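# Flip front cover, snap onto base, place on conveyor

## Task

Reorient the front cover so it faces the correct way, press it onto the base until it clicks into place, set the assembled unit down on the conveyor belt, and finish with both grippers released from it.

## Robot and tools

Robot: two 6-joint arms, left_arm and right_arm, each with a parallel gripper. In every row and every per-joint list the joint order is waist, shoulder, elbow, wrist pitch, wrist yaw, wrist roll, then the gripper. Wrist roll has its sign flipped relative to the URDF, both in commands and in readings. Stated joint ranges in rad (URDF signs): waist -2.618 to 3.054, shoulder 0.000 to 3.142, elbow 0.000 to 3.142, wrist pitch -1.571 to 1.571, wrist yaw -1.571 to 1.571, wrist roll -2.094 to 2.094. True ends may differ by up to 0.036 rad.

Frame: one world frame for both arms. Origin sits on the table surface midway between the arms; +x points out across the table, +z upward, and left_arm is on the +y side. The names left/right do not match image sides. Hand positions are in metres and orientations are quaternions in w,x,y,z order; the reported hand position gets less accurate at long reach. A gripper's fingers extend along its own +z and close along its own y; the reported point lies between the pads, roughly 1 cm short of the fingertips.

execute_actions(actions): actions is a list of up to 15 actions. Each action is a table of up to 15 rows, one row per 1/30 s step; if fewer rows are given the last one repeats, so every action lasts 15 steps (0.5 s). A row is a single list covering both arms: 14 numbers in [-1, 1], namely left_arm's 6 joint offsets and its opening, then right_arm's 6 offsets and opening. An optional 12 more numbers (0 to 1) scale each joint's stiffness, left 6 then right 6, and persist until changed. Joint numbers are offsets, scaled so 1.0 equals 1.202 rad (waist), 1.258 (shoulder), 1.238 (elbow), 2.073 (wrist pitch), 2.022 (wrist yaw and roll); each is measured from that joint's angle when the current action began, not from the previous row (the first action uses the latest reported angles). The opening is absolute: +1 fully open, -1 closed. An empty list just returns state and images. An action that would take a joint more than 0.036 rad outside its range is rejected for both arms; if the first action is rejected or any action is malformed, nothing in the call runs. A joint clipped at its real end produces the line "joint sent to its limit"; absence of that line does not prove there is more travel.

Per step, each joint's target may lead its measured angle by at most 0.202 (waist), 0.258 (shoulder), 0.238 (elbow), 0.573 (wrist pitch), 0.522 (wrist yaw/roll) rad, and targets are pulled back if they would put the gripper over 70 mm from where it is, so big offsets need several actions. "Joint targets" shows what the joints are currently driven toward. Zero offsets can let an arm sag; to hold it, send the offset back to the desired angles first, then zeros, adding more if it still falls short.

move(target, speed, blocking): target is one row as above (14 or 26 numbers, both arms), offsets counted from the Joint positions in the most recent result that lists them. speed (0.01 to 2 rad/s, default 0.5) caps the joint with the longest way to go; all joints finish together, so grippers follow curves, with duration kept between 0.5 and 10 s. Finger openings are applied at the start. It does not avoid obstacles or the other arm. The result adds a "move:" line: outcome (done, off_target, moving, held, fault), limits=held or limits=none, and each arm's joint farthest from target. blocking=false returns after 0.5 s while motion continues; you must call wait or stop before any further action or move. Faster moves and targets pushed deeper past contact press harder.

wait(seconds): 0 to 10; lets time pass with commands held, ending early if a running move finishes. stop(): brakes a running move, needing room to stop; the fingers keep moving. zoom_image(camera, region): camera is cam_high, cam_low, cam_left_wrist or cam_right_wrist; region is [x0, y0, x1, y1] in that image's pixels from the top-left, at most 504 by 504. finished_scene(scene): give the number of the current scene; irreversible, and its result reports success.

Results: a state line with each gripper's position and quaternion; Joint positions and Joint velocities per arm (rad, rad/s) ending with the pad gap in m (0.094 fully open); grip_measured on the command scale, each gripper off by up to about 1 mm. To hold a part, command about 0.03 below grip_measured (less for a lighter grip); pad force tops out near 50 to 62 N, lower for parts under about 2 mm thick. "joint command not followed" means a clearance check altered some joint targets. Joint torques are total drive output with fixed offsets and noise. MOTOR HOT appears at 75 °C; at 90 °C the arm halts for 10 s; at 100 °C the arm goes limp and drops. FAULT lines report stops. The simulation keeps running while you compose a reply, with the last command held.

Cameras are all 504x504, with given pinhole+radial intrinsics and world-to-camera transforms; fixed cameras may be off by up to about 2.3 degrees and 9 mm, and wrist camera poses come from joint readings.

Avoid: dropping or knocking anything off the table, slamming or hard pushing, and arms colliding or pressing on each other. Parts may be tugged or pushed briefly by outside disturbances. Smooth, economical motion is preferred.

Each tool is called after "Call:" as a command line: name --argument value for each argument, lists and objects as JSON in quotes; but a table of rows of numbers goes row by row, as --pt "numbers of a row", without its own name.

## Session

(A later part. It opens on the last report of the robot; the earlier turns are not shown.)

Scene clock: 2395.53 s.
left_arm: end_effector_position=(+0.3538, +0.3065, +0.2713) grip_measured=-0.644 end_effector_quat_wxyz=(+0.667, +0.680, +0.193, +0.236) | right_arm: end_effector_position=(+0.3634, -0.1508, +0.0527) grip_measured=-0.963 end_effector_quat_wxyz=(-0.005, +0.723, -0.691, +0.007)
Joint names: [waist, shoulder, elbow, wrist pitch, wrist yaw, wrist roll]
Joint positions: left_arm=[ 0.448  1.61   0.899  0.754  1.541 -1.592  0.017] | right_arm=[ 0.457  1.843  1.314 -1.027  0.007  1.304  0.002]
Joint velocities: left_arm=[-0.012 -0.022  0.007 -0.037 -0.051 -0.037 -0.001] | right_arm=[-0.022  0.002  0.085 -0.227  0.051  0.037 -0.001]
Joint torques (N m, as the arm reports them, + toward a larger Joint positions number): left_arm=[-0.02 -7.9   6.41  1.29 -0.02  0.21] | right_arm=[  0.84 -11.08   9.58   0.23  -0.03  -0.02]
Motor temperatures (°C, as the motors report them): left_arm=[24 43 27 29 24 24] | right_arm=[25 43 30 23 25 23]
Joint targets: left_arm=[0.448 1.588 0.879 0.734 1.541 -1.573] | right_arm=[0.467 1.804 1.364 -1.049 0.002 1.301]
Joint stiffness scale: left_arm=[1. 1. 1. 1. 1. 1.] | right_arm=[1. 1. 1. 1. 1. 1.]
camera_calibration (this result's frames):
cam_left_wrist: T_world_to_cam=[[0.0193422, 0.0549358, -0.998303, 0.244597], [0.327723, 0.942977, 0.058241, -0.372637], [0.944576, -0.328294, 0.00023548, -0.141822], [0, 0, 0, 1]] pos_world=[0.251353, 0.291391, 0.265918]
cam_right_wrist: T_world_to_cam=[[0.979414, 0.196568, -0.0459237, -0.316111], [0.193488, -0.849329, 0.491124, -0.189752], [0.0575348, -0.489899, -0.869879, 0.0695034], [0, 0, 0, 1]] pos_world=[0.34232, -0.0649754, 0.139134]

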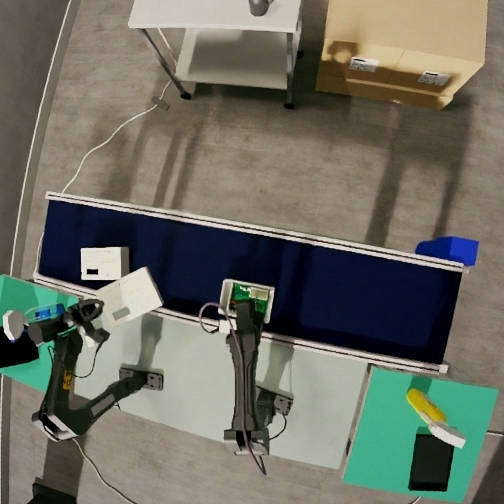

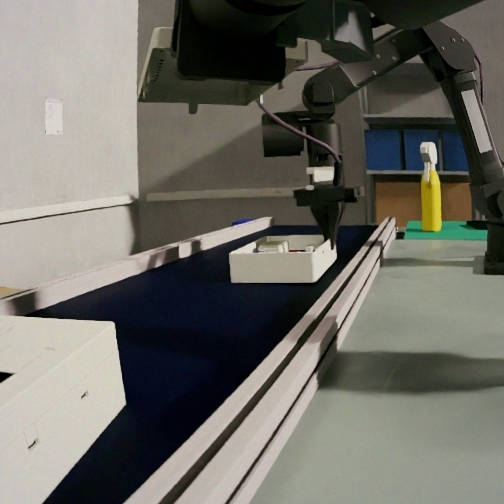

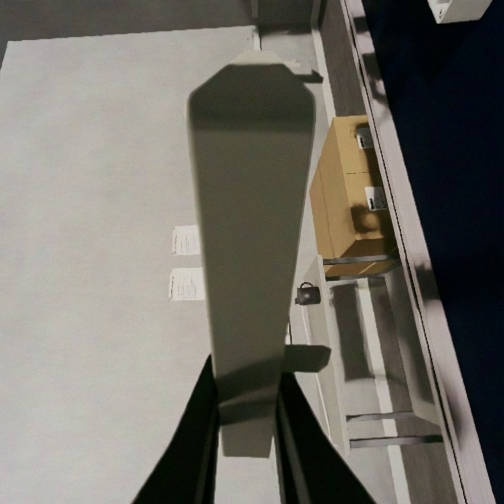

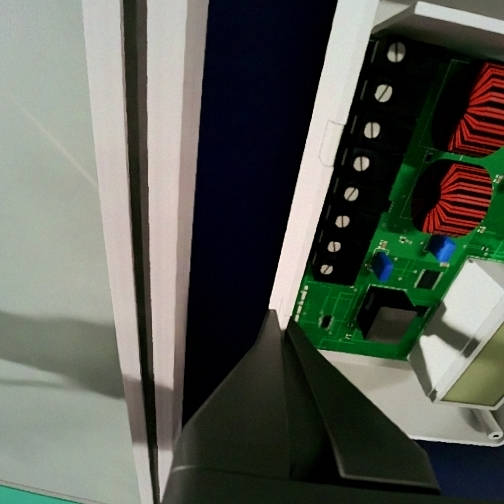

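Call:
wait --seconds 0

Scene clock: 2398.90 s.
left_arm: end_effector_position=(+0.3538, +0.3065, +0.2713) grip_measured=-0.644 end_effector_quat_wxyz=(+0.667, +0.680, +0.193, +0.236) | right_arm: end_effector_position=(+0.3611, -0.1518, +0.0542) grip_measured=-0.963 end_effector_quat_wxyz=(+0.001, +0.723, -0.691, +0.005)
Joint names: [waist, shoulder, elbow, wrist pitch, wrist yaw, wrist roll]
Joint positions: left_arm=[ 0.448  1.61   0.899  0.754  1.541 -1.592  0.017] | right_arm=[ 0.457  1.843  1.32  -1.045  0.009  1.304  0.002]
Joint velocities: left_arm=[ 0.007  0.012 -0.002 -0.022  0.007 -0.022  0.   ] | right_arm=[-0.007 -0.022 -0.002  0.022 -0.037  0.051 -0.   ]
Joint torques (N m, as the arm reports them, + toward a larger Joint positions number): left_arm=[-0.01 -7.97  6.43  1.32 -0.07  0.22] | right_arm=[  0.83 -11.     9.38   0.13  -0.06  -0.02]
Motor temperatures (°C, as the motors report them): left_arm=[24 43 27 29 24 24] | right_arm=[25 43 31 23 25 23]
Joint targets: left_arm=[0.448 1.588 0.879 0.734 1.541 -1.573] | right_arm=[0.467 1.804 1.364 -1.049 0.002 1.301]
Joint stiffness scale: left_arm=[1. 1. 1. 1. 1. 1.] | right_arm=[1. 1. 1. 1. 1. 1.]
camera_calibration (this result's frames):
cam_left_wrist: T_world_to_cam=[[0.0193422, 0.0549358, -0.998303, 0.244597], [0.327723, 0.942977, 0.058241, -0.372637], [0.944576, -0.328294, 0.00023548, -0.141822], [0, 0, 0, 1]] pos_world=[0.251353, 0.291391, 0.265918]
cam_right_wrist: T_world_to_cam=[[0.978859, 0.196291, -0.0574811, -0.312804], [0.198783, -0.846826, 0.493327, -0.192548], [0.048159, -0.494324, -0.867943, 0.0730046], [0, 0, 0, 1]] pos_world=[0.34095, -0.0655658, 0.140372]

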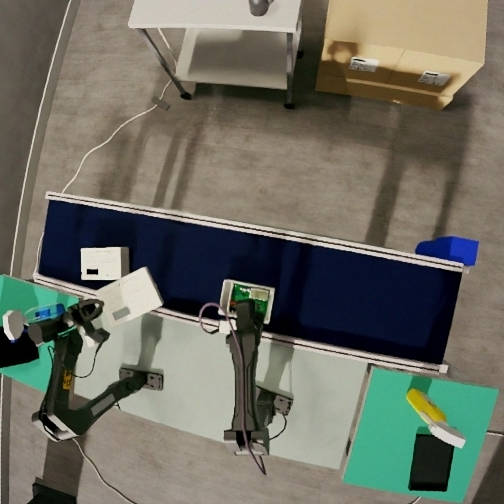

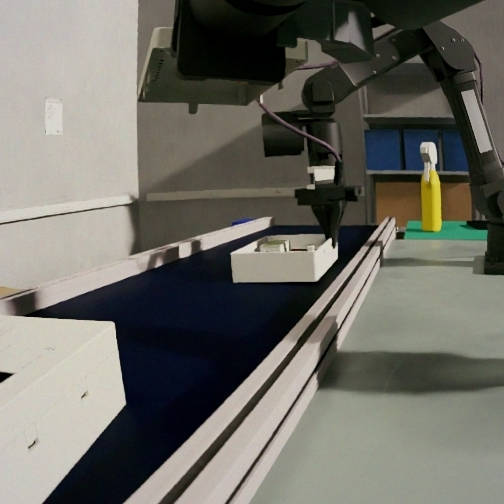

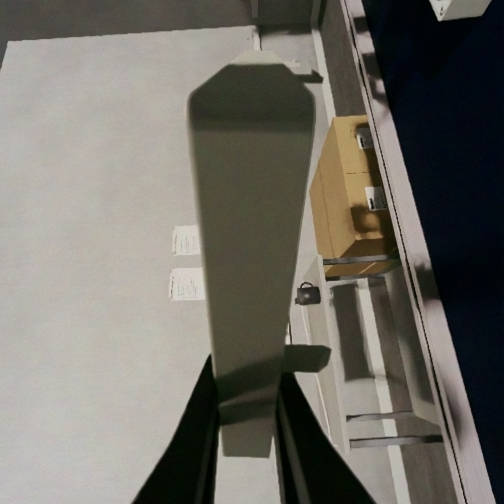

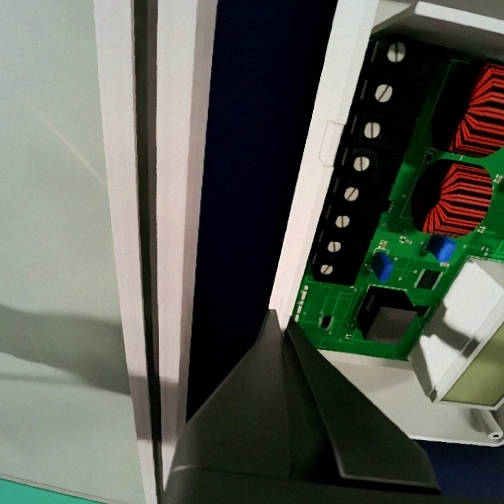

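Call:
move --target '[0,-0.0175,-0.016,-0.0096,0,0.0094,-0.672, 0.008,-0.028,0.0995,-0.031,-0.004,-0.0015,-1.0]' --speed 0.12

Scene clock: 2430.53 s.
left_arm: end_effector_position=(+0.3538, +0.3065, +0.2713) grip_measured=-0.644 end_effector_quat_wxyz=(+0.667, +0.680, +0.192, +0.236) | right_arm: end_effector_position=(+0.3691, -0.1496, +0.0738) grip_measured=-0.963 end_effector_quat_wxyz=(-0.005, +0.723, -0.691, +0.009)
Joint names: [waist, shoulder, elbow, wrist pitch, wrist yaw, wrist roll]
Joint positions: left_arm=[ 0.448  1.61   0.899  0.754  1.541 -1.593  0.017] | right_arm=[ 0.457  1.843  1.4   -1.111  0.011  1.304  0.002]
Joint velocities: left_arm=[ 0.002  0.017  0.002  0.007  0.11  -0.007  0.001] | right_arm=[-0.002  0.007 -0.017 -0.022 -0.022  0.051 -0.001]
Joint torques (N m, as the arm reports them, + toward a larger Joint positions number): left_arm=[ 0.12 -7.96  6.36  1.3  -0.04  0.23] | right_arm=[  0.84 -10.84   9.46   0.21  -0.11  -0.02]
Motor temperatures (°C, as the motors report them): left_arm=[24 43 27 29 24 24] | right_arm=[25 47 34 23 25 23]
Joint targets: left_arm=[0.448 1.588 0.879 0.734 1.541 -1.573] | right_arm=[0.467 1.808 1.444 -1.109 0.001 1.301]
Joint stiffness scale: left_arm=[1. 1. 1. 1. 1. 1.] | right_arm=[1. 1. 1. 1. 1. 1.]
move: off_target (left_arm, right_arm); limits=none; left_arm: farthest joint: the shoulder, 0.022 radians from its target (0.022 radians at the start); right_arm: farthest joint: the elbow, 0.043 radians from its target (0.123 radians at the start)
camera_calibration (this result's frames):
cam_left_wrist: T_world_to_cam=[[0.019653, 0.0551559, -0.998284, 0.244415], [0.327705, 0.942964, 0.0585509, -0.37271], [0.944576, -0.328293, 0.000457191, -0.141883], [0, 0, 0, 1]] pos_world=[0.251354, 0.291393, 0.265883]
cam_right_wrist: T_world_to_cam=[[0.979569, 0.196399, -0.0432591, -0.321297], [0.191847, -0.848078, 0.493921, -0.199609], [0.0603183, -0.492129, -0.86843, 0.0866579], [0, 0, 0, 1]] pos_world=[0.347801, -0.0635346, 0.159948]

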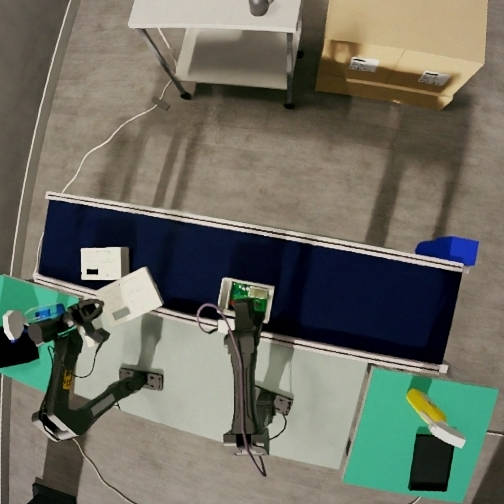

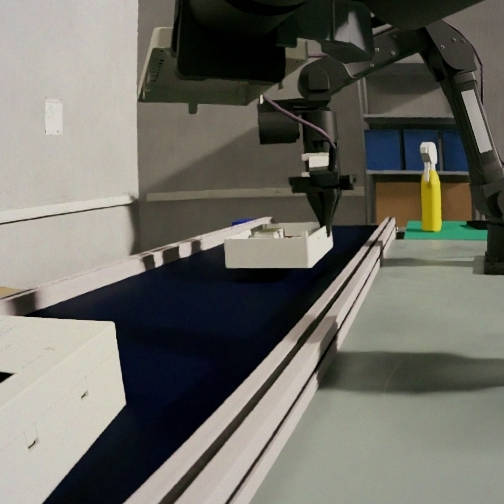

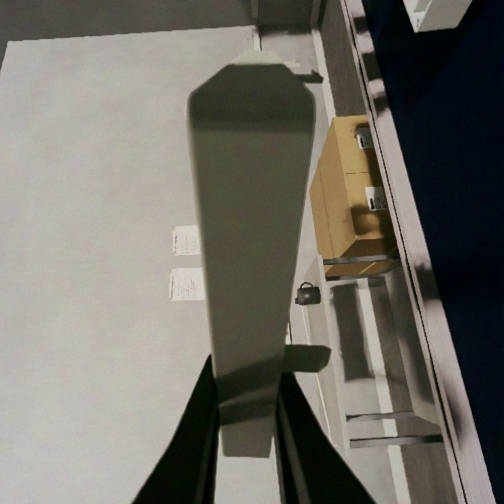

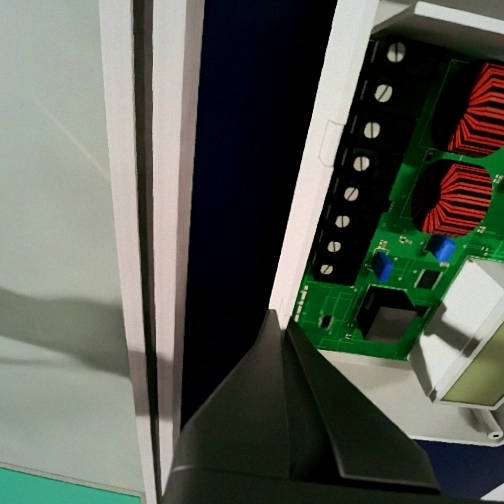

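Call:
zoom_image --camera "cam_low" --region '[200, 170, 400, 310]'

Region (200, 170, 400, 310) of cam_low's 504x504 image, scaled by 2.520, with more detail than that image has; it fills the top 353 rows of this view, and the rest is white.

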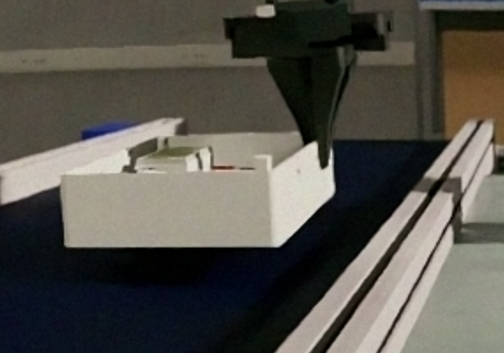

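Call:
move --target '[0,-0.0175,-0.016,-0.0096,0,0.0094,-0.672, 0.0424,0.2424,0.4128,-0.0704,-0.0054,-0.8007,-1.0]' --speed 0.6

Scene clock: 2458.60 s.
left_arm: end_effector_position=(+0.3538, +0.3065, +0.2713) grip_measured=-0.644 end_effector_quat_wxyz=(+0.667, +0.680, +0.192, +0.236) | right_arm: end_effector_position=(+0.4394, -0.1039, +0.0758) grip_measured=-0.964 end_effector_quat_wxyz=(+0.008, -0.023, +1.000, +0.008)
Joint names: [waist, shoulder, elbow, wrist pitch, wrist yaw, wrist roll]
Joint positions: left_arm=[ 0.448  1.61   0.899  0.754  1.541 -1.593  0.017] | right_arm=[ 0.5    2.161  1.866 -1.256 -0.011 -0.309  0.002]
Joint velocities: left_arm=[-0.002  0.002  0.002  0.022  0.007  0.037  0.   ] | right_arm=[ 0.002 -0.007  0.007 -0.051 -0.007  0.022 -0.001]
Joint torques (N m, as the arm reports them, + toward a larger Joint positions number): left_arm=[ 0.04 -7.83  6.43  1.3  -0.03  0.23] | right_arm=[  0.69 -11.83   9.74   0.18   0.12  -0.06]
Motor temperatures (°C, as the motors report them): left_arm=[24 42 27 29 24 24] | right_arm=[25 48 35 23 25 23]
Joint targets: left_arm=[0.448 1.588 0.879 0.734 1.541 -1.574] | right_arm=[0.508 2.148 1.911 -1.257 -0.000 -0.315]
Joint stiffness scale: left_arm=[1. 1. 1. 1. 1. 1.] | right_arm=[1. 1. 1. 1. 1. 1.]
move: off_target (left_arm, right_arm); limits=none; left_arm: farthest joint: the shoulder, 0.022 radians from its target (0.022 radians at the start); right_arm: farthest joint: the elbow, 0.045 radians from its target (0.511 radians at the start)
camera_calibration (this result's frames):
cam_left_wrist: T_world_to_cam=[[0.0202745, 0.055596, -0.998247, 0.24405], [0.327667, 0.942939, 0.0591706, -0.372857], [0.944576, -0.328293, 0.000900613, -0.142003], [0, 0, 0, 1]] pos_world=[0.251358, 0.291395, 0.265813]
cam_right_wrist: T_world_to_cam=[[0.198511, -0.97717, -0.075709, -0.175264], [-0.857412, -0.210564, 0.469583, 0.35379], [-0.474804, -0.0283036, -0.879636, 0.390753], [0, 0, 0, 1]] pos_world=[0.523666, -0.0857073, 0.164317]

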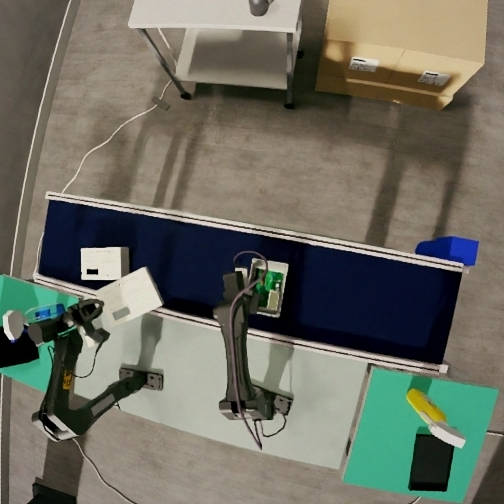

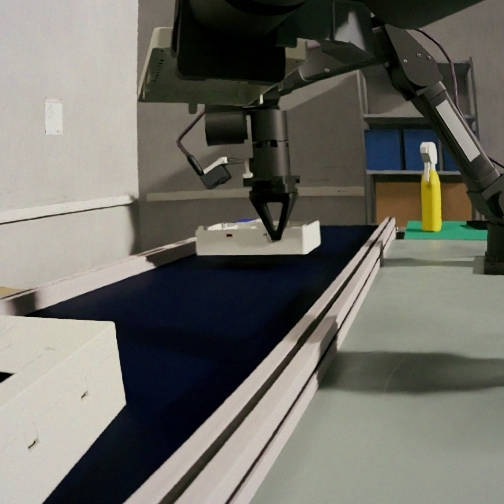

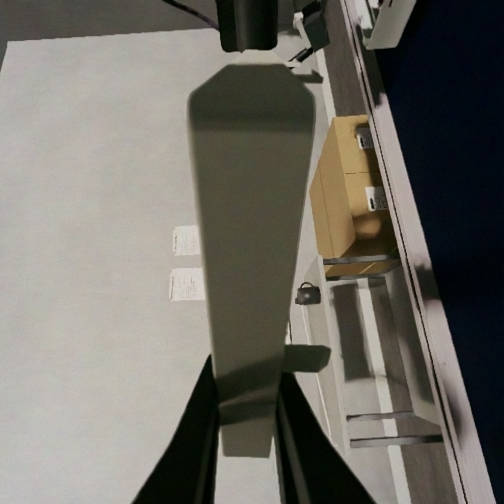

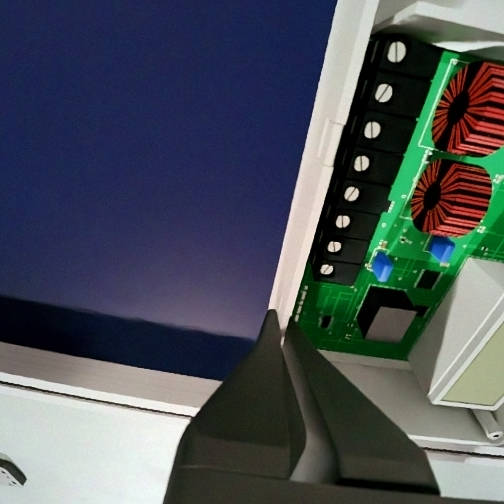

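Call:
zoom_image --camera "cam_high" --region '[190, 220, 330, 350]'

Region (190, 220, 330, 350) of cam_high's 504x504 image, scaled by 3.600, with more detail than that image has; it fills the top 468 rows of this view, and the rest is white.

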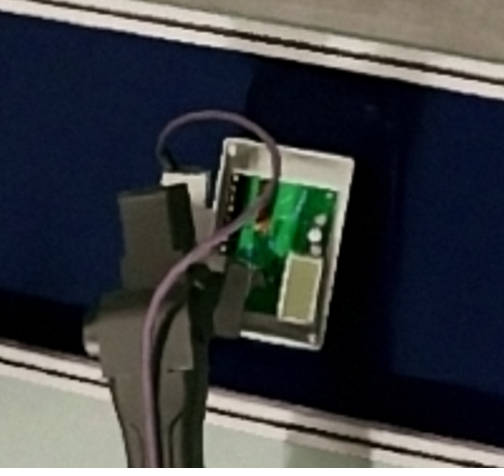

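Call:
move --target '[0,-0.0175,-0.016,-0.0096,0,0.0094,-0.672, 0.0066,-0.012,0.085,-0.029,0.008,-0.15,-1.0]' --speed 0.4

Scene clock: 2521.43 s.
left_arm: end_effector_position=(+0.3538, +0.3065, +0.2713) grip_measured=-0.644 end_effector_quat_wxyz=(+0.667, +0.680, +0.192, +0.237) | right_arm: end_effector_position=(+0.4414, -0.1018, +0.0864) grip_measured=-0.964 end_effector_quat_wxyz=(+0.004, +0.125, +0.992, +0.012)
Joint names: [waist, shoulder, elbow, wrist pitch, wrist yaw, wrist roll]
Joint positions: left_arm=[ 0.448  1.61   0.899  0.754  1.541 -1.594  0.017] | right_arm=[ 0.5    2.174  1.929 -1.308 -0.018 -0.606  0.002]
Joint velocities: left_arm=[ 0.002 -0.002 -0.027 -0.007  0.007  0.007  0.   ] | right_arm=[ 0.002 -0.007 -0.012 -0.037 -0.007 -0.007  0.001]
Joint torques (N m, as the arm reports them, + toward a larger Joint positions number): left_arm=[-0.1  -7.86  6.41  1.3  -0.05  0.22] | right_arm=[  0.68 -13.11   9.52   0.11   0.27  -0.04]
Motor temperatures (°C, as the motors report them): left_arm=[24 42 27 29 24 24] | right_arm=[25 52 37 23 25 23]
Joint targets: left_arm=[0.448 1.588 0.879 0.734 1.541 -1.574] | right_arm=[0.508 2.146 1.972 -1.316 0.005 -0.612]
Joint stiffness scale: left_arm=[1. 1. 1. 1. 1. 1.] | right_arm=[1. 1. 1. 1. 1. 1.]
move: off_target (left_arm, right_arm); limits=none; left_arm: farthest joint: the shoulder, 0.022 radians from its target (0.022 radians at the start); right_arm: farthest joint: the elbow, 0.042 radians from its target (0.105 radians at the start)
camera_calibration (this result's frames):
cam_left_wrist: T_world_to_cam=[[0.0205853, 0.0558161, -0.998229, 0.243868], [0.327648, 0.942926, 0.0594805, -0.372931], [0.944575, -0.328292, 0.00112232, -0.142063], [0, 0, 0, 1]] pos_world=[0.251359, 0.291396, 0.265777]
cam_right_wrist: T_world_to_cam=[[-0.0964527, -0.99165, -0.0855971, -0.0432747], [-0.877295, 0.0440768, 0.477923, 0.384986], [-0.470159, 0.121191, -0.874221, 0.413793], [0, 0, 0, 1]] pos_world=[0.528121, -0.11003, 0.174049]

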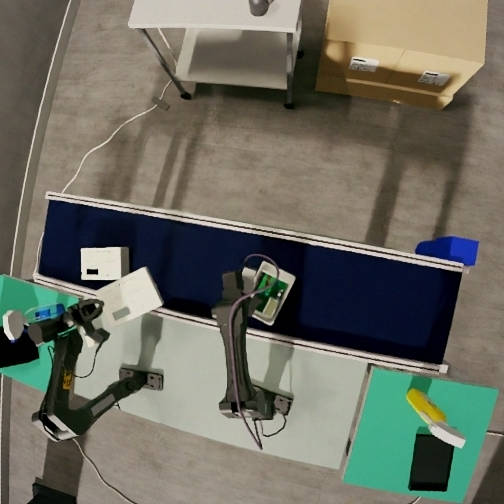

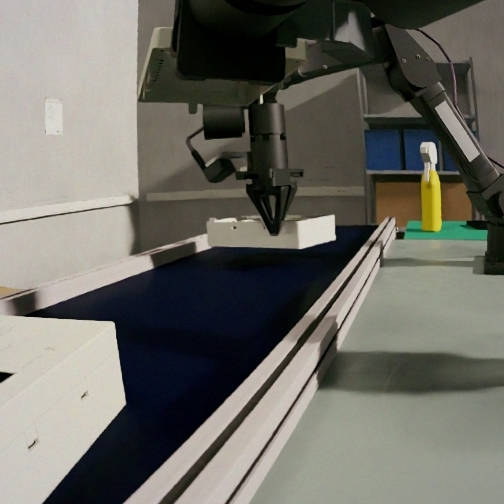

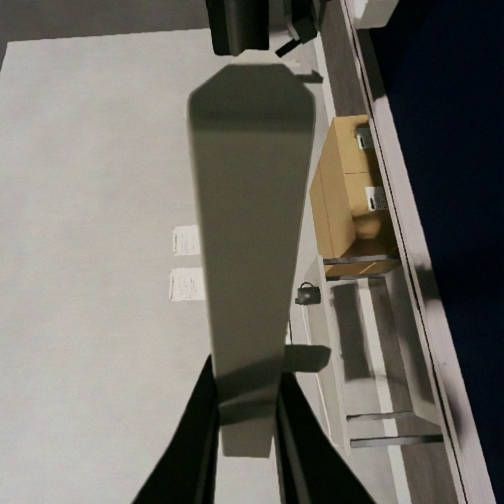

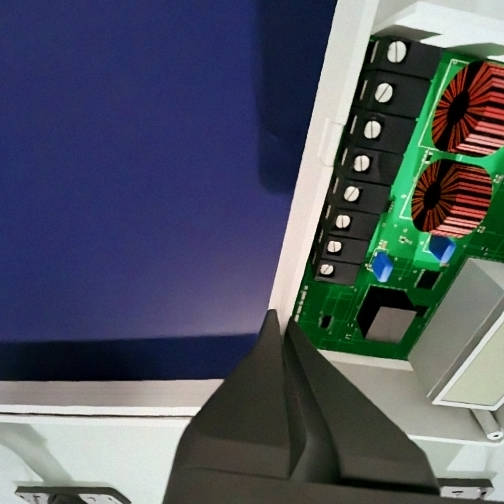

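Call:
move --target '[0,-0.0175,-0.016,-0.0096,0,0.0094,-0.672, 0.0536,0.1739,0.3219,-0.0524,0.0089,-0.3155,-1.0]' --speed 0.3

Scene clock: 2540.00 s.
left_arm: end_effector_position=(+0.3538, +0.3065, +0.2713) grip_measured=-0.644 end_effector_quat_wxyz=(+0.667, +0.680, +0.192, +0.237) | right_arm: end_effector_position=(+0.4802, -0.0560, +0.0774) grip_measured=-0.964 end_effector_quat_wxyz=(+0.008, +0.400, +0.916, +0.030)
Joint names: [waist, shoulder, elbow, wrist pitch, wrist yaw, wrist roll]
Joint positions: left_arm=[ 0.448  1.61   0.899  0.754  1.541 -1.594  0.017] | right_arm=[ 0.557  2.406  2.284 -1.394 -0.029 -1.238  0.002]
Joint velocities: left_arm=[-0.022  0.012 -0.017 -0.066 -0.051 -0.022  0.001] | right_arm=[-0.002  0.017 -0.032  0.022  0.022 -0.022 -0.   ]
Joint torques (N m, as the arm reports them, + toward a larger Joint positions number): left_arm=[-0.1  -7.92  6.41  1.31 -0.04  0.21] | right_arm=[  0.58 -13.57   9.55   0.03   0.32  -0.07]
Motor temperatures (°C, as the motors report them): left_arm=[24 41 27 29 24 24] | right_arm=[25 54 37 23 25 23]
Joint targets: left_arm=[0.448 1.588 0.879 0.734 1.541 -1.575] | right_arm=[0.564 2.393 2.327 -1.416 0.000 -1.244]
Joint stiffness scale: left_arm=[1. 1. 1. 1. 1. 1.] | right_arm=[1. 1. 1. 1. 1. 1.]
move: off_target (left_arm, right_arm); limits=none; left_arm: farthest joint: the shoulder, 0.022 radians from its target (0.022 radians at the start); right_arm: farthest joint: the elbow, 0.043 radians from its target (0.399 radians at the start)
camera_calibration (this result's frames):
cam_left_wrist: T_world_to_cam=[[0.020896, 0.0560361, -0.99821, 0.243685], [0.327629, 0.942913, 0.0597904, -0.373004], [0.944575, -0.328292, 0.00134404, -0.142123], [0, 0, 0, 1]] pos_world=[0.251361, 0.291397, 0.265742]
cam_right_wrist: T_world_to_cam=[[-0.617631, -0.776692, -0.123617, 0.270363], [-0.721128, 0.496554, 0.483124, 0.371249], [-0.313856, 0.387536, -0.866782, 0.357967], [0, 0, 0, 1]] pos_world=[0.547052, -0.113082, 0.164342]

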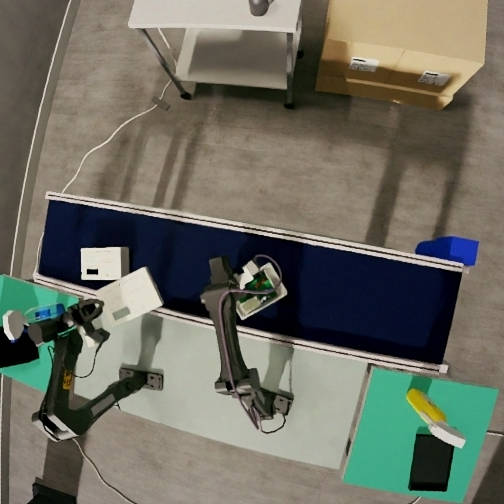

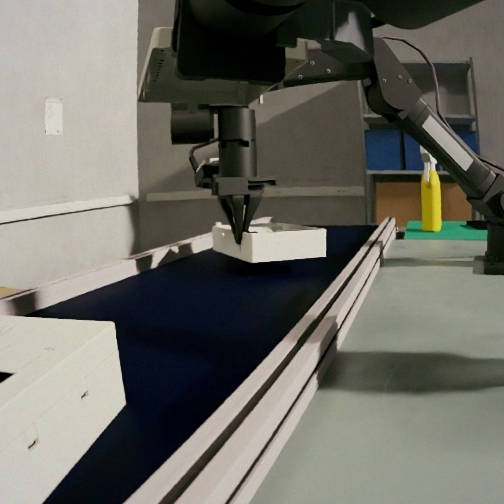

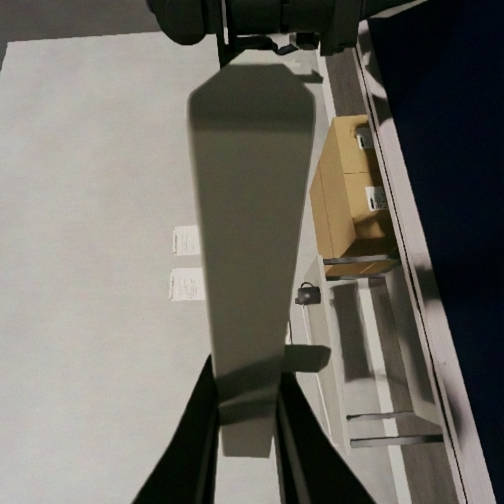

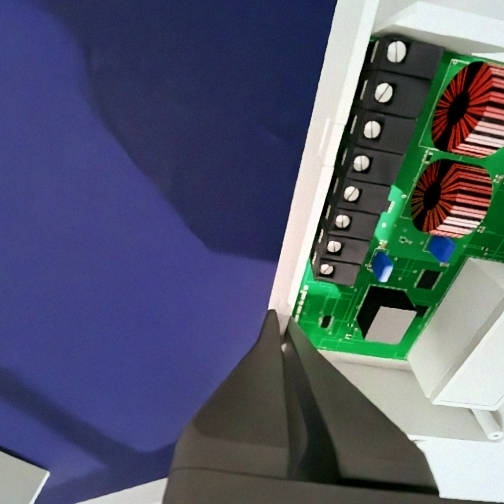

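Call:
move --target '[0,-0.0175,-0.016,-0.0096,0,0.0094,-0.672, 0.0058,-0.0183,-0.0517,0.0203,0.0193,-0.3487,-1.0]' --speed 0.45

Scene clock: 2582.70 s.
left_arm: end_effector_position=(+0.3538, +0.3065, +0.2712) grip_measured=-0.644 end_effector_quat_wxyz=(+0.667, +0.680, +0.192, +0.237) | right_arm: end_effector_position=(+0.4819, -0.0582, +0.0566) grip_measured=-0.964 end_effector_quat_wxyz=(+0.002, +0.690, +0.723, +0.022)
Joint names: [waist, shoulder, elbow, wrist pitch, wrist yaw, wrist roll]
Joint positions: left_arm=[ 0.448  1.61   0.899  0.753  1.541 -1.595  0.017] | right_arm=[ 0.557  2.421  2.229 -1.337 -0.014 -1.937  0.002]
Joint velocities: left_arm=[-0.002 -0.012  0.032  0.022 -0.037  0.007  0.001] | right_arm=[ 0.012 -0.002 -0.017  0.051  0.007  0.007 -0.   ]
Joint torques (N m, as the arm reports them, + toward a larger Joint positions number): left_arm=[ 0.01 -7.86  6.29  1.3  -0.06  0.22] | right_arm=[  0.59 -15.53   5.37   0.07   0.26  -0.06]
Motor temperatures (°C, as the motors report them): left_arm=[24 41 27 29 24 24] | right_arm=[25 58 37 23 25 23]
Joint targets: left_arm=[0.448 1.588 0.879 0.733 1.541 -1.575] | right_arm=[0.564 2.383 2.220 -1.352 0.010 -1.943]
Joint stiffness scale: left_arm=[1. 1. 1. 1. 1. 1.] | right_arm=[1. 1. 1. 1. 1. 1.]
move: off_target (left_arm, right_arm); limits=none; left_arm: farthest joint: the shoulder, 0.022 radians from its target (0.022 radians at the start); right_arm: farthest joint: the shoulder, 0.038 radians from its target (0.023 radians at the start)
camera_calibration (this result's frames):
cam_left_wrist: T_world_to_cam=[[0.0208896, 0.0560454, -0.99821, 0.243656], [0.327629, 0.942912, 0.059797, -0.373005], [0.944575, -0.328292, 0.00133496, -0.142122], [0, 0, 0, 1]] pos_world=[0.251362, 0.291398, 0.265714]
cam_right_wrist: T_world_to_cam=[[-0.975743, -0.195186, -0.0991343, 0.472186], [-0.218372, 0.83583, 0.503688, 0.159932], [-0.0154532, 0.513118, -0.858179, 0.204361], [0, 0, 0, 1]] pos_world=[0.498815, -0.146373, 0.141632]

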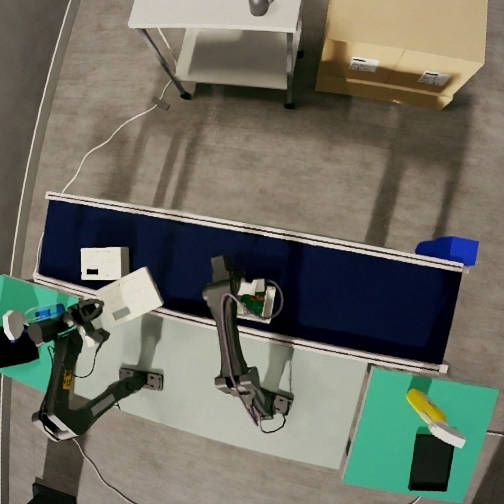

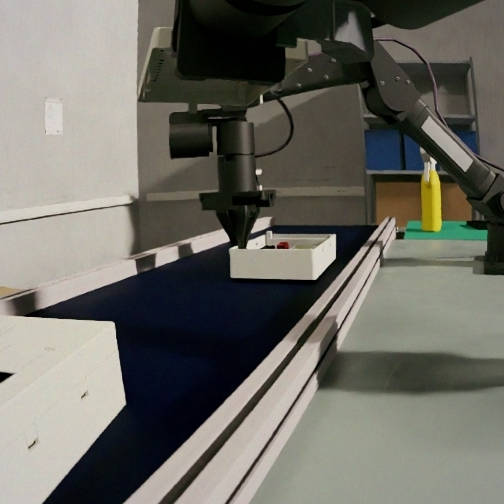

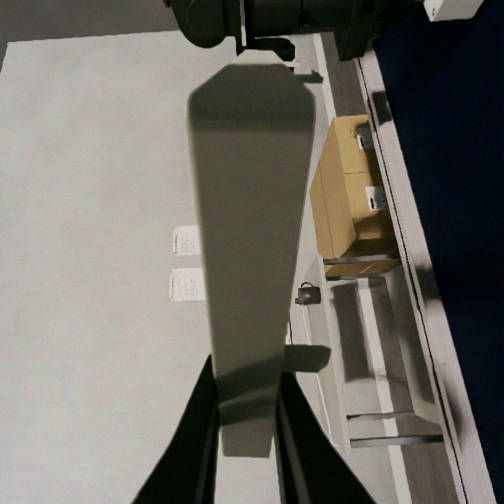

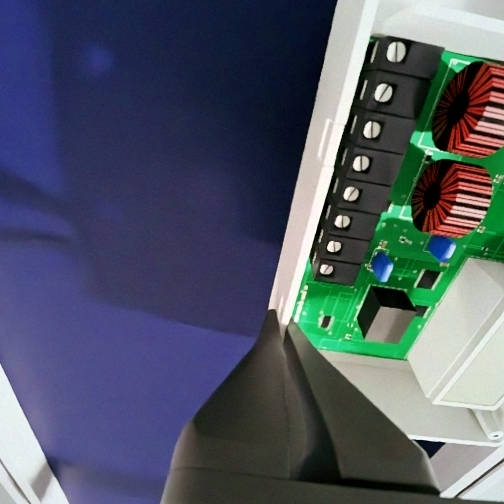

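Call:
execute_actions --actions '[]'

Scene clock: 2613.07 s.
left_arm: end_effector_position=(+0.3538, +0.3065, +0.2712) grip_measured=-0.644 end_effector_quat_wxyz=(+0.667, +0.680, +0.192, +0.237) | right_arm: end_effector_position=(+0.4819, -0.0582, +0.0566) grip_measured=-0.964 end_effector_quat_wxyz=(+0.002, +0.690, +0.723, +0.022)
Joint names: [waist, shoulder, elbow, wrist pitch, wrist yaw, wrist roll]
Joint positions: left_arm=[ 0.448  1.61   0.899  0.753  1.541 -1.595  0.017] | right_arm=[ 0.557  2.421  2.229 -1.337 -0.014 -1.938  0.002]
Joint velocities: left_arm=[-0.012 -0.007  0.012 -0.037  0.022  0.037 -0.   ] | right_arm=[-0.007 -0.007 -0.002 -0.007  0.051  0.007 -0.001]
Joint torques (N m, as the arm reports them, + toward a larger Joint positions number): left_arm=[ 0.05 -7.97  6.49  1.28 -0.04  0.23] | right_arm=[  0.6  -15.55   5.37   0.08   0.28  -0.05]
Motor temperatures (°C, as the motors report them): left_arm=[24 41 27 29 24 24] | right_arm=[25 64 34 23 25 23]
Joint targets: left_arm=[0.448 1.588 0.879 0.733 1.541 -1.575] | right_arm=[0.564 2.383 2.220 -1.352 0.010 -1.943]
Joint stiffness scale: left_arm=[1. 1. 1. 1. 1. 1.] | right_arm=[1. 1. 1. 1. 1. 1.]
camera_calibration (this result's frames):
cam_left_wrist: T_world_to_cam=[[0.0208896, 0.0560454, -0.99821, 0.243656], [0.327629, 0.942912, 0.059797, -0.373005], [0.944575, -0.328292, 0.00133496, -0.142122], [0, 0, 0, 1]] pos_world=[0.251362, 0.291398, 0.265714]
cam_right_wrist: T_world_to_cam=[[-0.975819, -0.194812, -0.0991259, 0.472243], [-0.218048, 0.835907, 0.503701, 0.159779], [-0.0152671, 0.513135, -0.858172, 0.204272], [0, 0, 0, 1]] pos_world=[0.498782, -0.14638, 0.141631]

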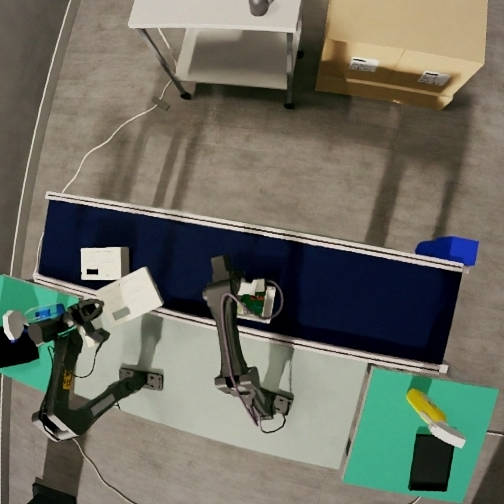

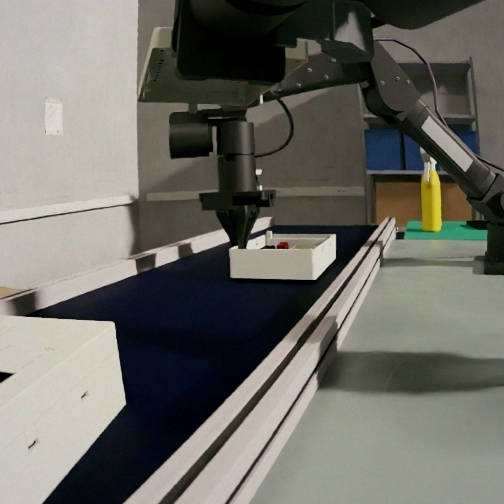

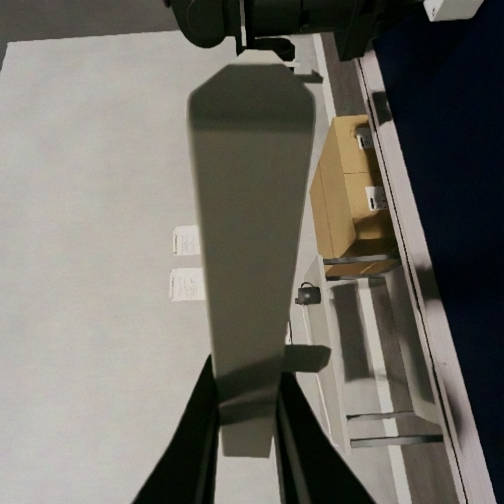

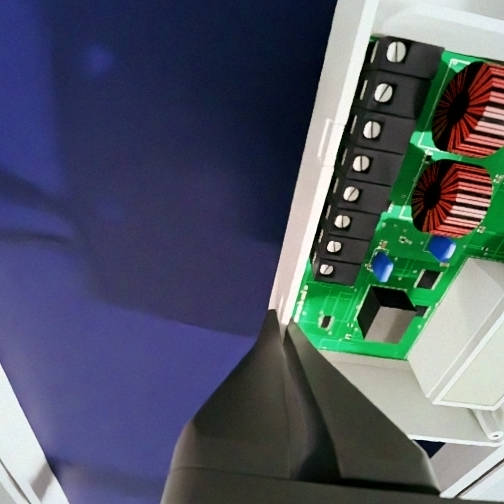

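Call:
zoom_image --camera "cam_low" --region '[200, 190, 360, 310]'

Region (200, 190, 360, 310) of cam_low's 504x504 image, scaled by 3.150, with more detail than that image has; it fills the top 378 rows of this view, and the rest is white.

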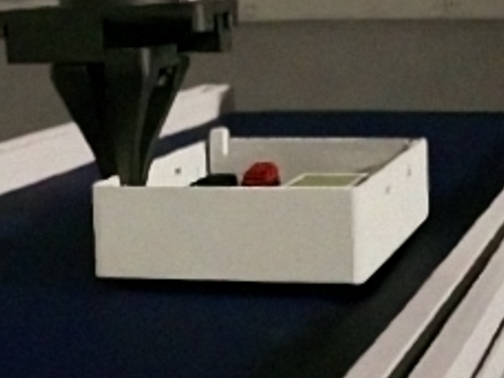

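Call:
execute_actions --actions '[[[0,-0.0175,-0.016,-0.0096,0,0.0094,-0.672,0.0058,-0.0302,-0.0090,-0.0055,0.0119,-0.0025,-1.0],[0,-0.0175,-0.016,-0.0096,0,0.0094,-0.672,0.0058,-0.0302,-0.0110,-0.0035,0.0119,-0.0025,-1.0],[0,-0.0175,-0.016,-0.0096,0,0.0094,-0.672,0.0058,-0.0302,-0.0130,-0.0015,0.0119,-0.0025,-1.0],[0,-0.0175,-0.016,-0.0096,0,0.0094,-0.672,0.0058,-0.0302,-0.0150,0.0005,0.0119,-0.0025,-1.0],[0,-0.0175,-0.016,-0.0096,0,0.0094,-0.672,0.0058,-0.0302,-0.0170,0.0025,0.0119,-0.0025,-1.0],[0,-0.0175,-0.016,-0.0096,0,0.0094,-0.672,0.0058,-0.0302,-0.0190,0.0045,0.0119,-0.0025,-1.0],[0,-0.0175,-0.016,-0.0096,0,0.0094,-0.672,0.0058,-0.0302,-0.0210,0.0065,0.0119,-0.0025,-1.0],[0,-0.0175,-0.016,-0.0096,0,0.0094,-0.672,0.0058,-0.0302,-0.0230,0.0085,0.0119,-0.0025,-1.0],[0,-0.0175,-0.016,-0.0096,0,0.0094,-0.672,0.0058,-0.0302,-0.0250,0.0105,0.0119,-0.0025,-1.0],[0,-0.0175,-0.016,-0.0096,0,0.0094,-0.672,0.0058,-0.0302,-0.0270,0.0125,0.0119,-0.0025,-1.0],[0,-0.0175,-0.016,-0.0096,0,0.0094,-0.672,0.0058,-0.0302,-0.0290,0.0145,0.0119,-0.0025,-1.0],[0,-0.0175,-0.016,-0.0096,0,0.0094,-0.672,0.0058,-0.0302,-0.0310,0.0165,0.0119,-0.0025,-1.0],[0,-0.0175,-0.016,-0.0096,0,0.0094,-0.672,0.0058,-0.0302,-0.0320,0.0180,0.0119,-0.0025,-1.0]]]'

Scene clock: 2685.00 s.
left_arm: end_effector_position=(+0.3538, +0.3065, +0.2712) grip_measured=-0.644 end_effector_quat_wxyz=(+0.667, +0.680, +0.192, +0.237) | right_arm: end_effector_position=(+0.4832, -0.0580, +0.0503) grip_measured=-0.964 end_effector_quat_wxyz=(+0.003, +0.691, +0.723, +0.023)
Joint names: [waist, shoulder, elbow, wrist pitch, wrist yaw, wrist roll]
Joint positions: left_arm=[ 0.448  1.61   0.899  0.753  1.541 -1.595  0.017] | right_arm=[ 0.557  2.421  2.204 -1.308 -0.012 -1.938  0.002]
Joint velocities: left_arm=[ 0.017  0.002 -0.007 -0.022  0.007 -0.037 -0.   ] | right_arm=[ 0.007 -0.012 -0.002 -0.095 -0.051 -0.022 -0.   ]
Joint torques (N m, as the arm reports them, + toward a larger Joint positions number): left_arm=[-0.01 -7.94  6.34  1.28 -0.05  0.23] | right_arm=[  0.6  -15.56   4.91   0.33   0.26  -0.04]
Motor temperatures (°C, as the motors report them): left_arm=[24 40 27 29 24 24] | right_arm=[25 70 33 23 25 23]
Joint targets: left_arm=[0.448 1.588 0.879 0.733 1.541 -1.576] | right_arm=[0.564 2.383 2.189 -1.300 0.011 -1.943]
Joint stiffness scale: left_arm=[1. 1. 1. 1. 1. 1.] | right_arm=[1. 1. 1. 1. 1. 1.]
camera_calibration (this result's frames):
cam_left_wrist: T_world_to_cam=[[0.0208896, 0.0560454, -0.99821, 0.243656], [0.327629, 0.942912, 0.059797, -0.373005], [0.944575, -0.328292, 0.00133496, -0.142122], [0, 0, 0, 1]] pos_world=[0.251362, 0.291398, 0.265714]
cam_right_wrist: T_world_to_cam=[[-0.975455, -0.194346, -0.10352, 0.47298], [-0.219911, 0.835854, 0.502979, 0.163949], [-0.0112239, 0.513398, -0.858077, 0.196803], [0, 0, 0, 1]] pos_world=[0.499634, -0.146154, 0.135373]

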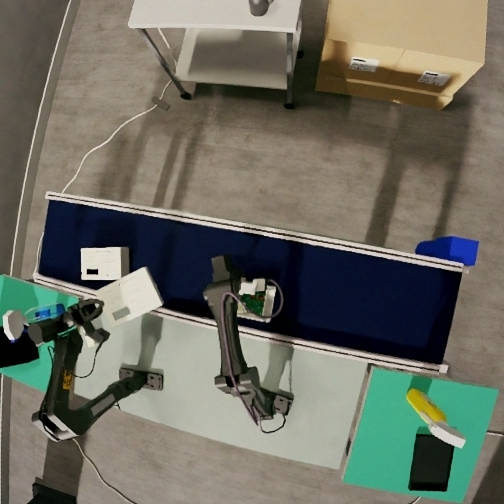

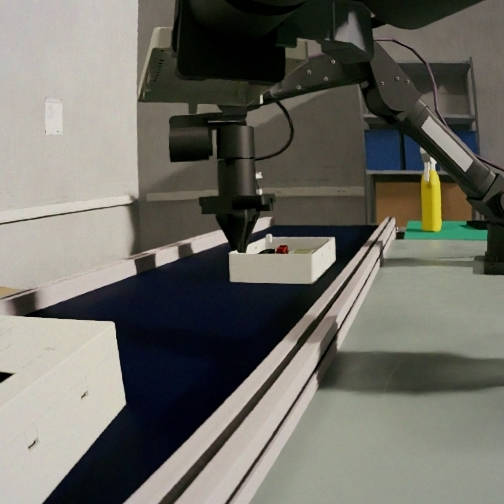

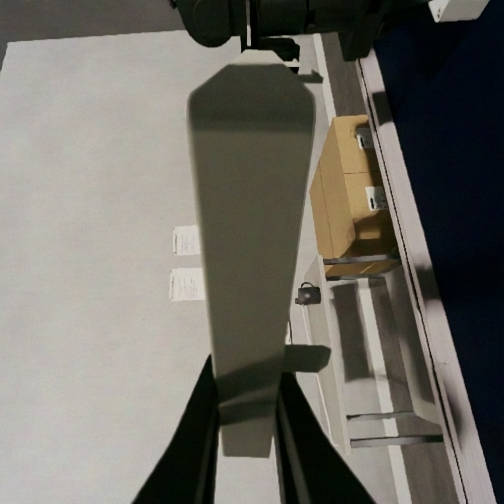

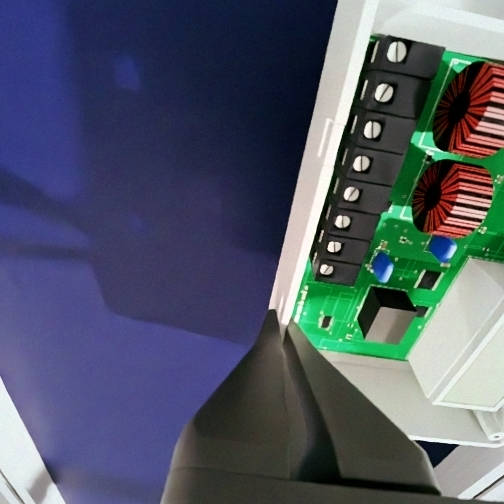

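Call:
execute_actions --actions '[[[0,-0.0175,-0.016,-0.0096,0,0.0094,-0.672,0.0058,-0.027,-0.0130,0.0039,0.0114,-0.0025,-1.0],[0,-0.0175,-0.016,-0.0096,0,0.0094,-0.672,0.0058,-0.025,-0.0140,0.0045,0.0114,-0.0025,-1.0],[0,-0.0175,-0.016,-0.0096,0,0.0094,-0.672,0.0058,-0.023,-0.0150,0.0055,0.0114,-0.0025,-1.0],[0,-0.0175,-0.016,-0.0096,0,0.0094,-0.672,0.0058,-0.021,-0.0160,0.0065,0.0114,-0.0025,-1.0],[0,-0.0175,-0.016,-0.0096,0,0.0094,-0.672,0.0058,-0.019,-0.0170,0.0075,0.0114,-0.0025,-1.0],[0,-0.0175,-0.016,-0.0096,0,0.0094,-0.672,0.0058,-0.017,-0.0180,0.0085,0.0114,-0.0025,-1.0],[0,-0.0175,-0.016,-0.0096,0,0.0094,-0.672,0.0058,-0.015,-0.0190,0.0095,0.0114,-0.0025,-1.0],[0,-0.0175,-0.016,-0.0096,0,0.0094,-0.672,0.0058,-0.013,-0.0200,0.0105,0.0114,-0.0025,-1.0]]]'

Scene clock: 2697.57 s.
left_arm: end_effector_position=(+0.3538, +0.3065, +0.2712) grip_measured=-0.644 end_effector_quat_wxyz=(+0.667, +0.680, +0.192, +0.237) | right_arm: end_effector_position=(+0.4831, -0.0580, +0.0497) grip_measured=-0.964 end_effector_quat_wxyz=(+0.003, +0.691, +0.723, +0.023)
Joint names: [waist, shoulder, elbow, wrist pitch, wrist yaw, wrist roll]
Joint positions: left_arm=[ 0.448  1.61   0.899  0.753  1.541 -1.595  0.017] | right_arm=[ 0.557  2.421  2.202 -1.306 -0.012 -1.938  0.002]
Joint velocities: left_arm=[-0.002 -0.002  0.007 -0.037 -0.051 -0.007 -0.001] | right_arm=[-0.007  0.007  0.012 -0.022 -0.066 -0.037  0.001]
Joint torques (N m, as the arm reports them, + toward a larger Joint positions number): left_arm=[-0.02 -7.85  6.34  1.3  -0.07  0.23] | right_arm=[  0.59 -13.88   4.26   0.45   0.27  -0.04]
Motor temperatures (°C, as the motors report them): left_arm=[24 40 27 29 24 24] | right_arm=[25 70 33 23 25 23]
Joint targets: left_arm=[0.448 1.588 0.879 0.733 1.541 -1.576] | right_arm=[0.564 2.405 2.179 -1.286 0.011 -1.943]
Joint stiffness scale: left_arm=[1. 1. 1. 1. 1. 1.] | right_arm=[1. 1. 1. 1. 1. 1.]
camera_calibration (this result's frames):
cam_left_wrist: T_world_to_cam=[[0.0208896, 0.0560454, -0.99821, 0.243656], [0.327629, 0.942912, 0.059797, -0.373005], [0.944575, -0.328292, 0.00133496, -0.142122], [0, 0, 0, 1]] pos_world=[0.251362, 0.291398, 0.265714]
cam_right_wrist: T_world_to_cam=[[-0.975492, -0.194362, -0.10315, 0.472838], [-0.219735, 0.835931, 0.502927, 0.164175], [-0.0115237, 0.513267, -0.858152, 0.196462], [0, 0, 0, 1]] pos_world=[0.499589, -0.146174, 0.134799]

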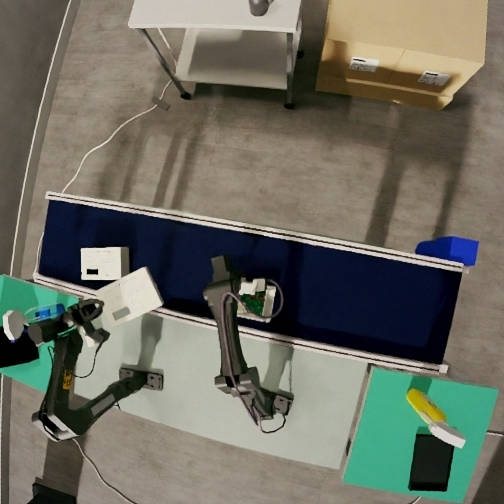

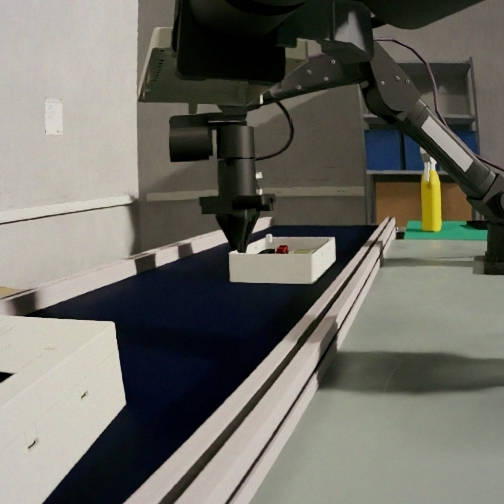

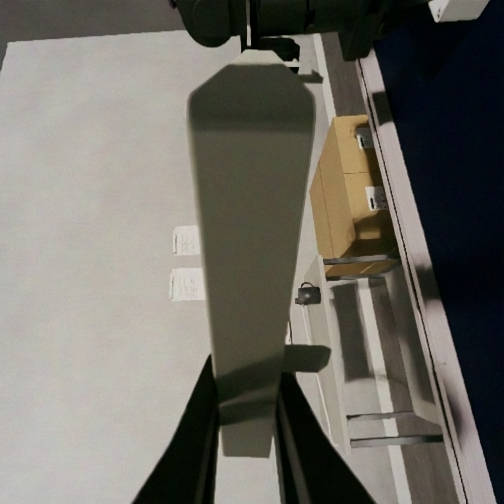

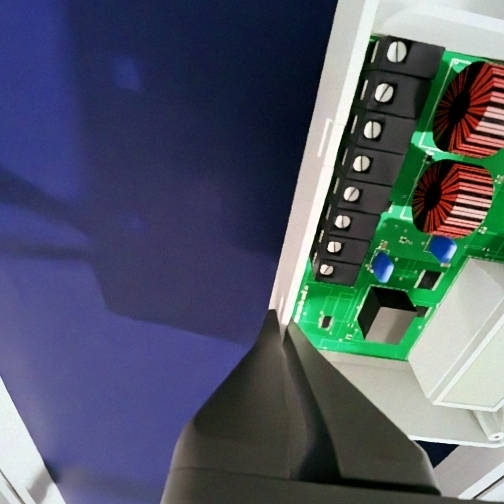

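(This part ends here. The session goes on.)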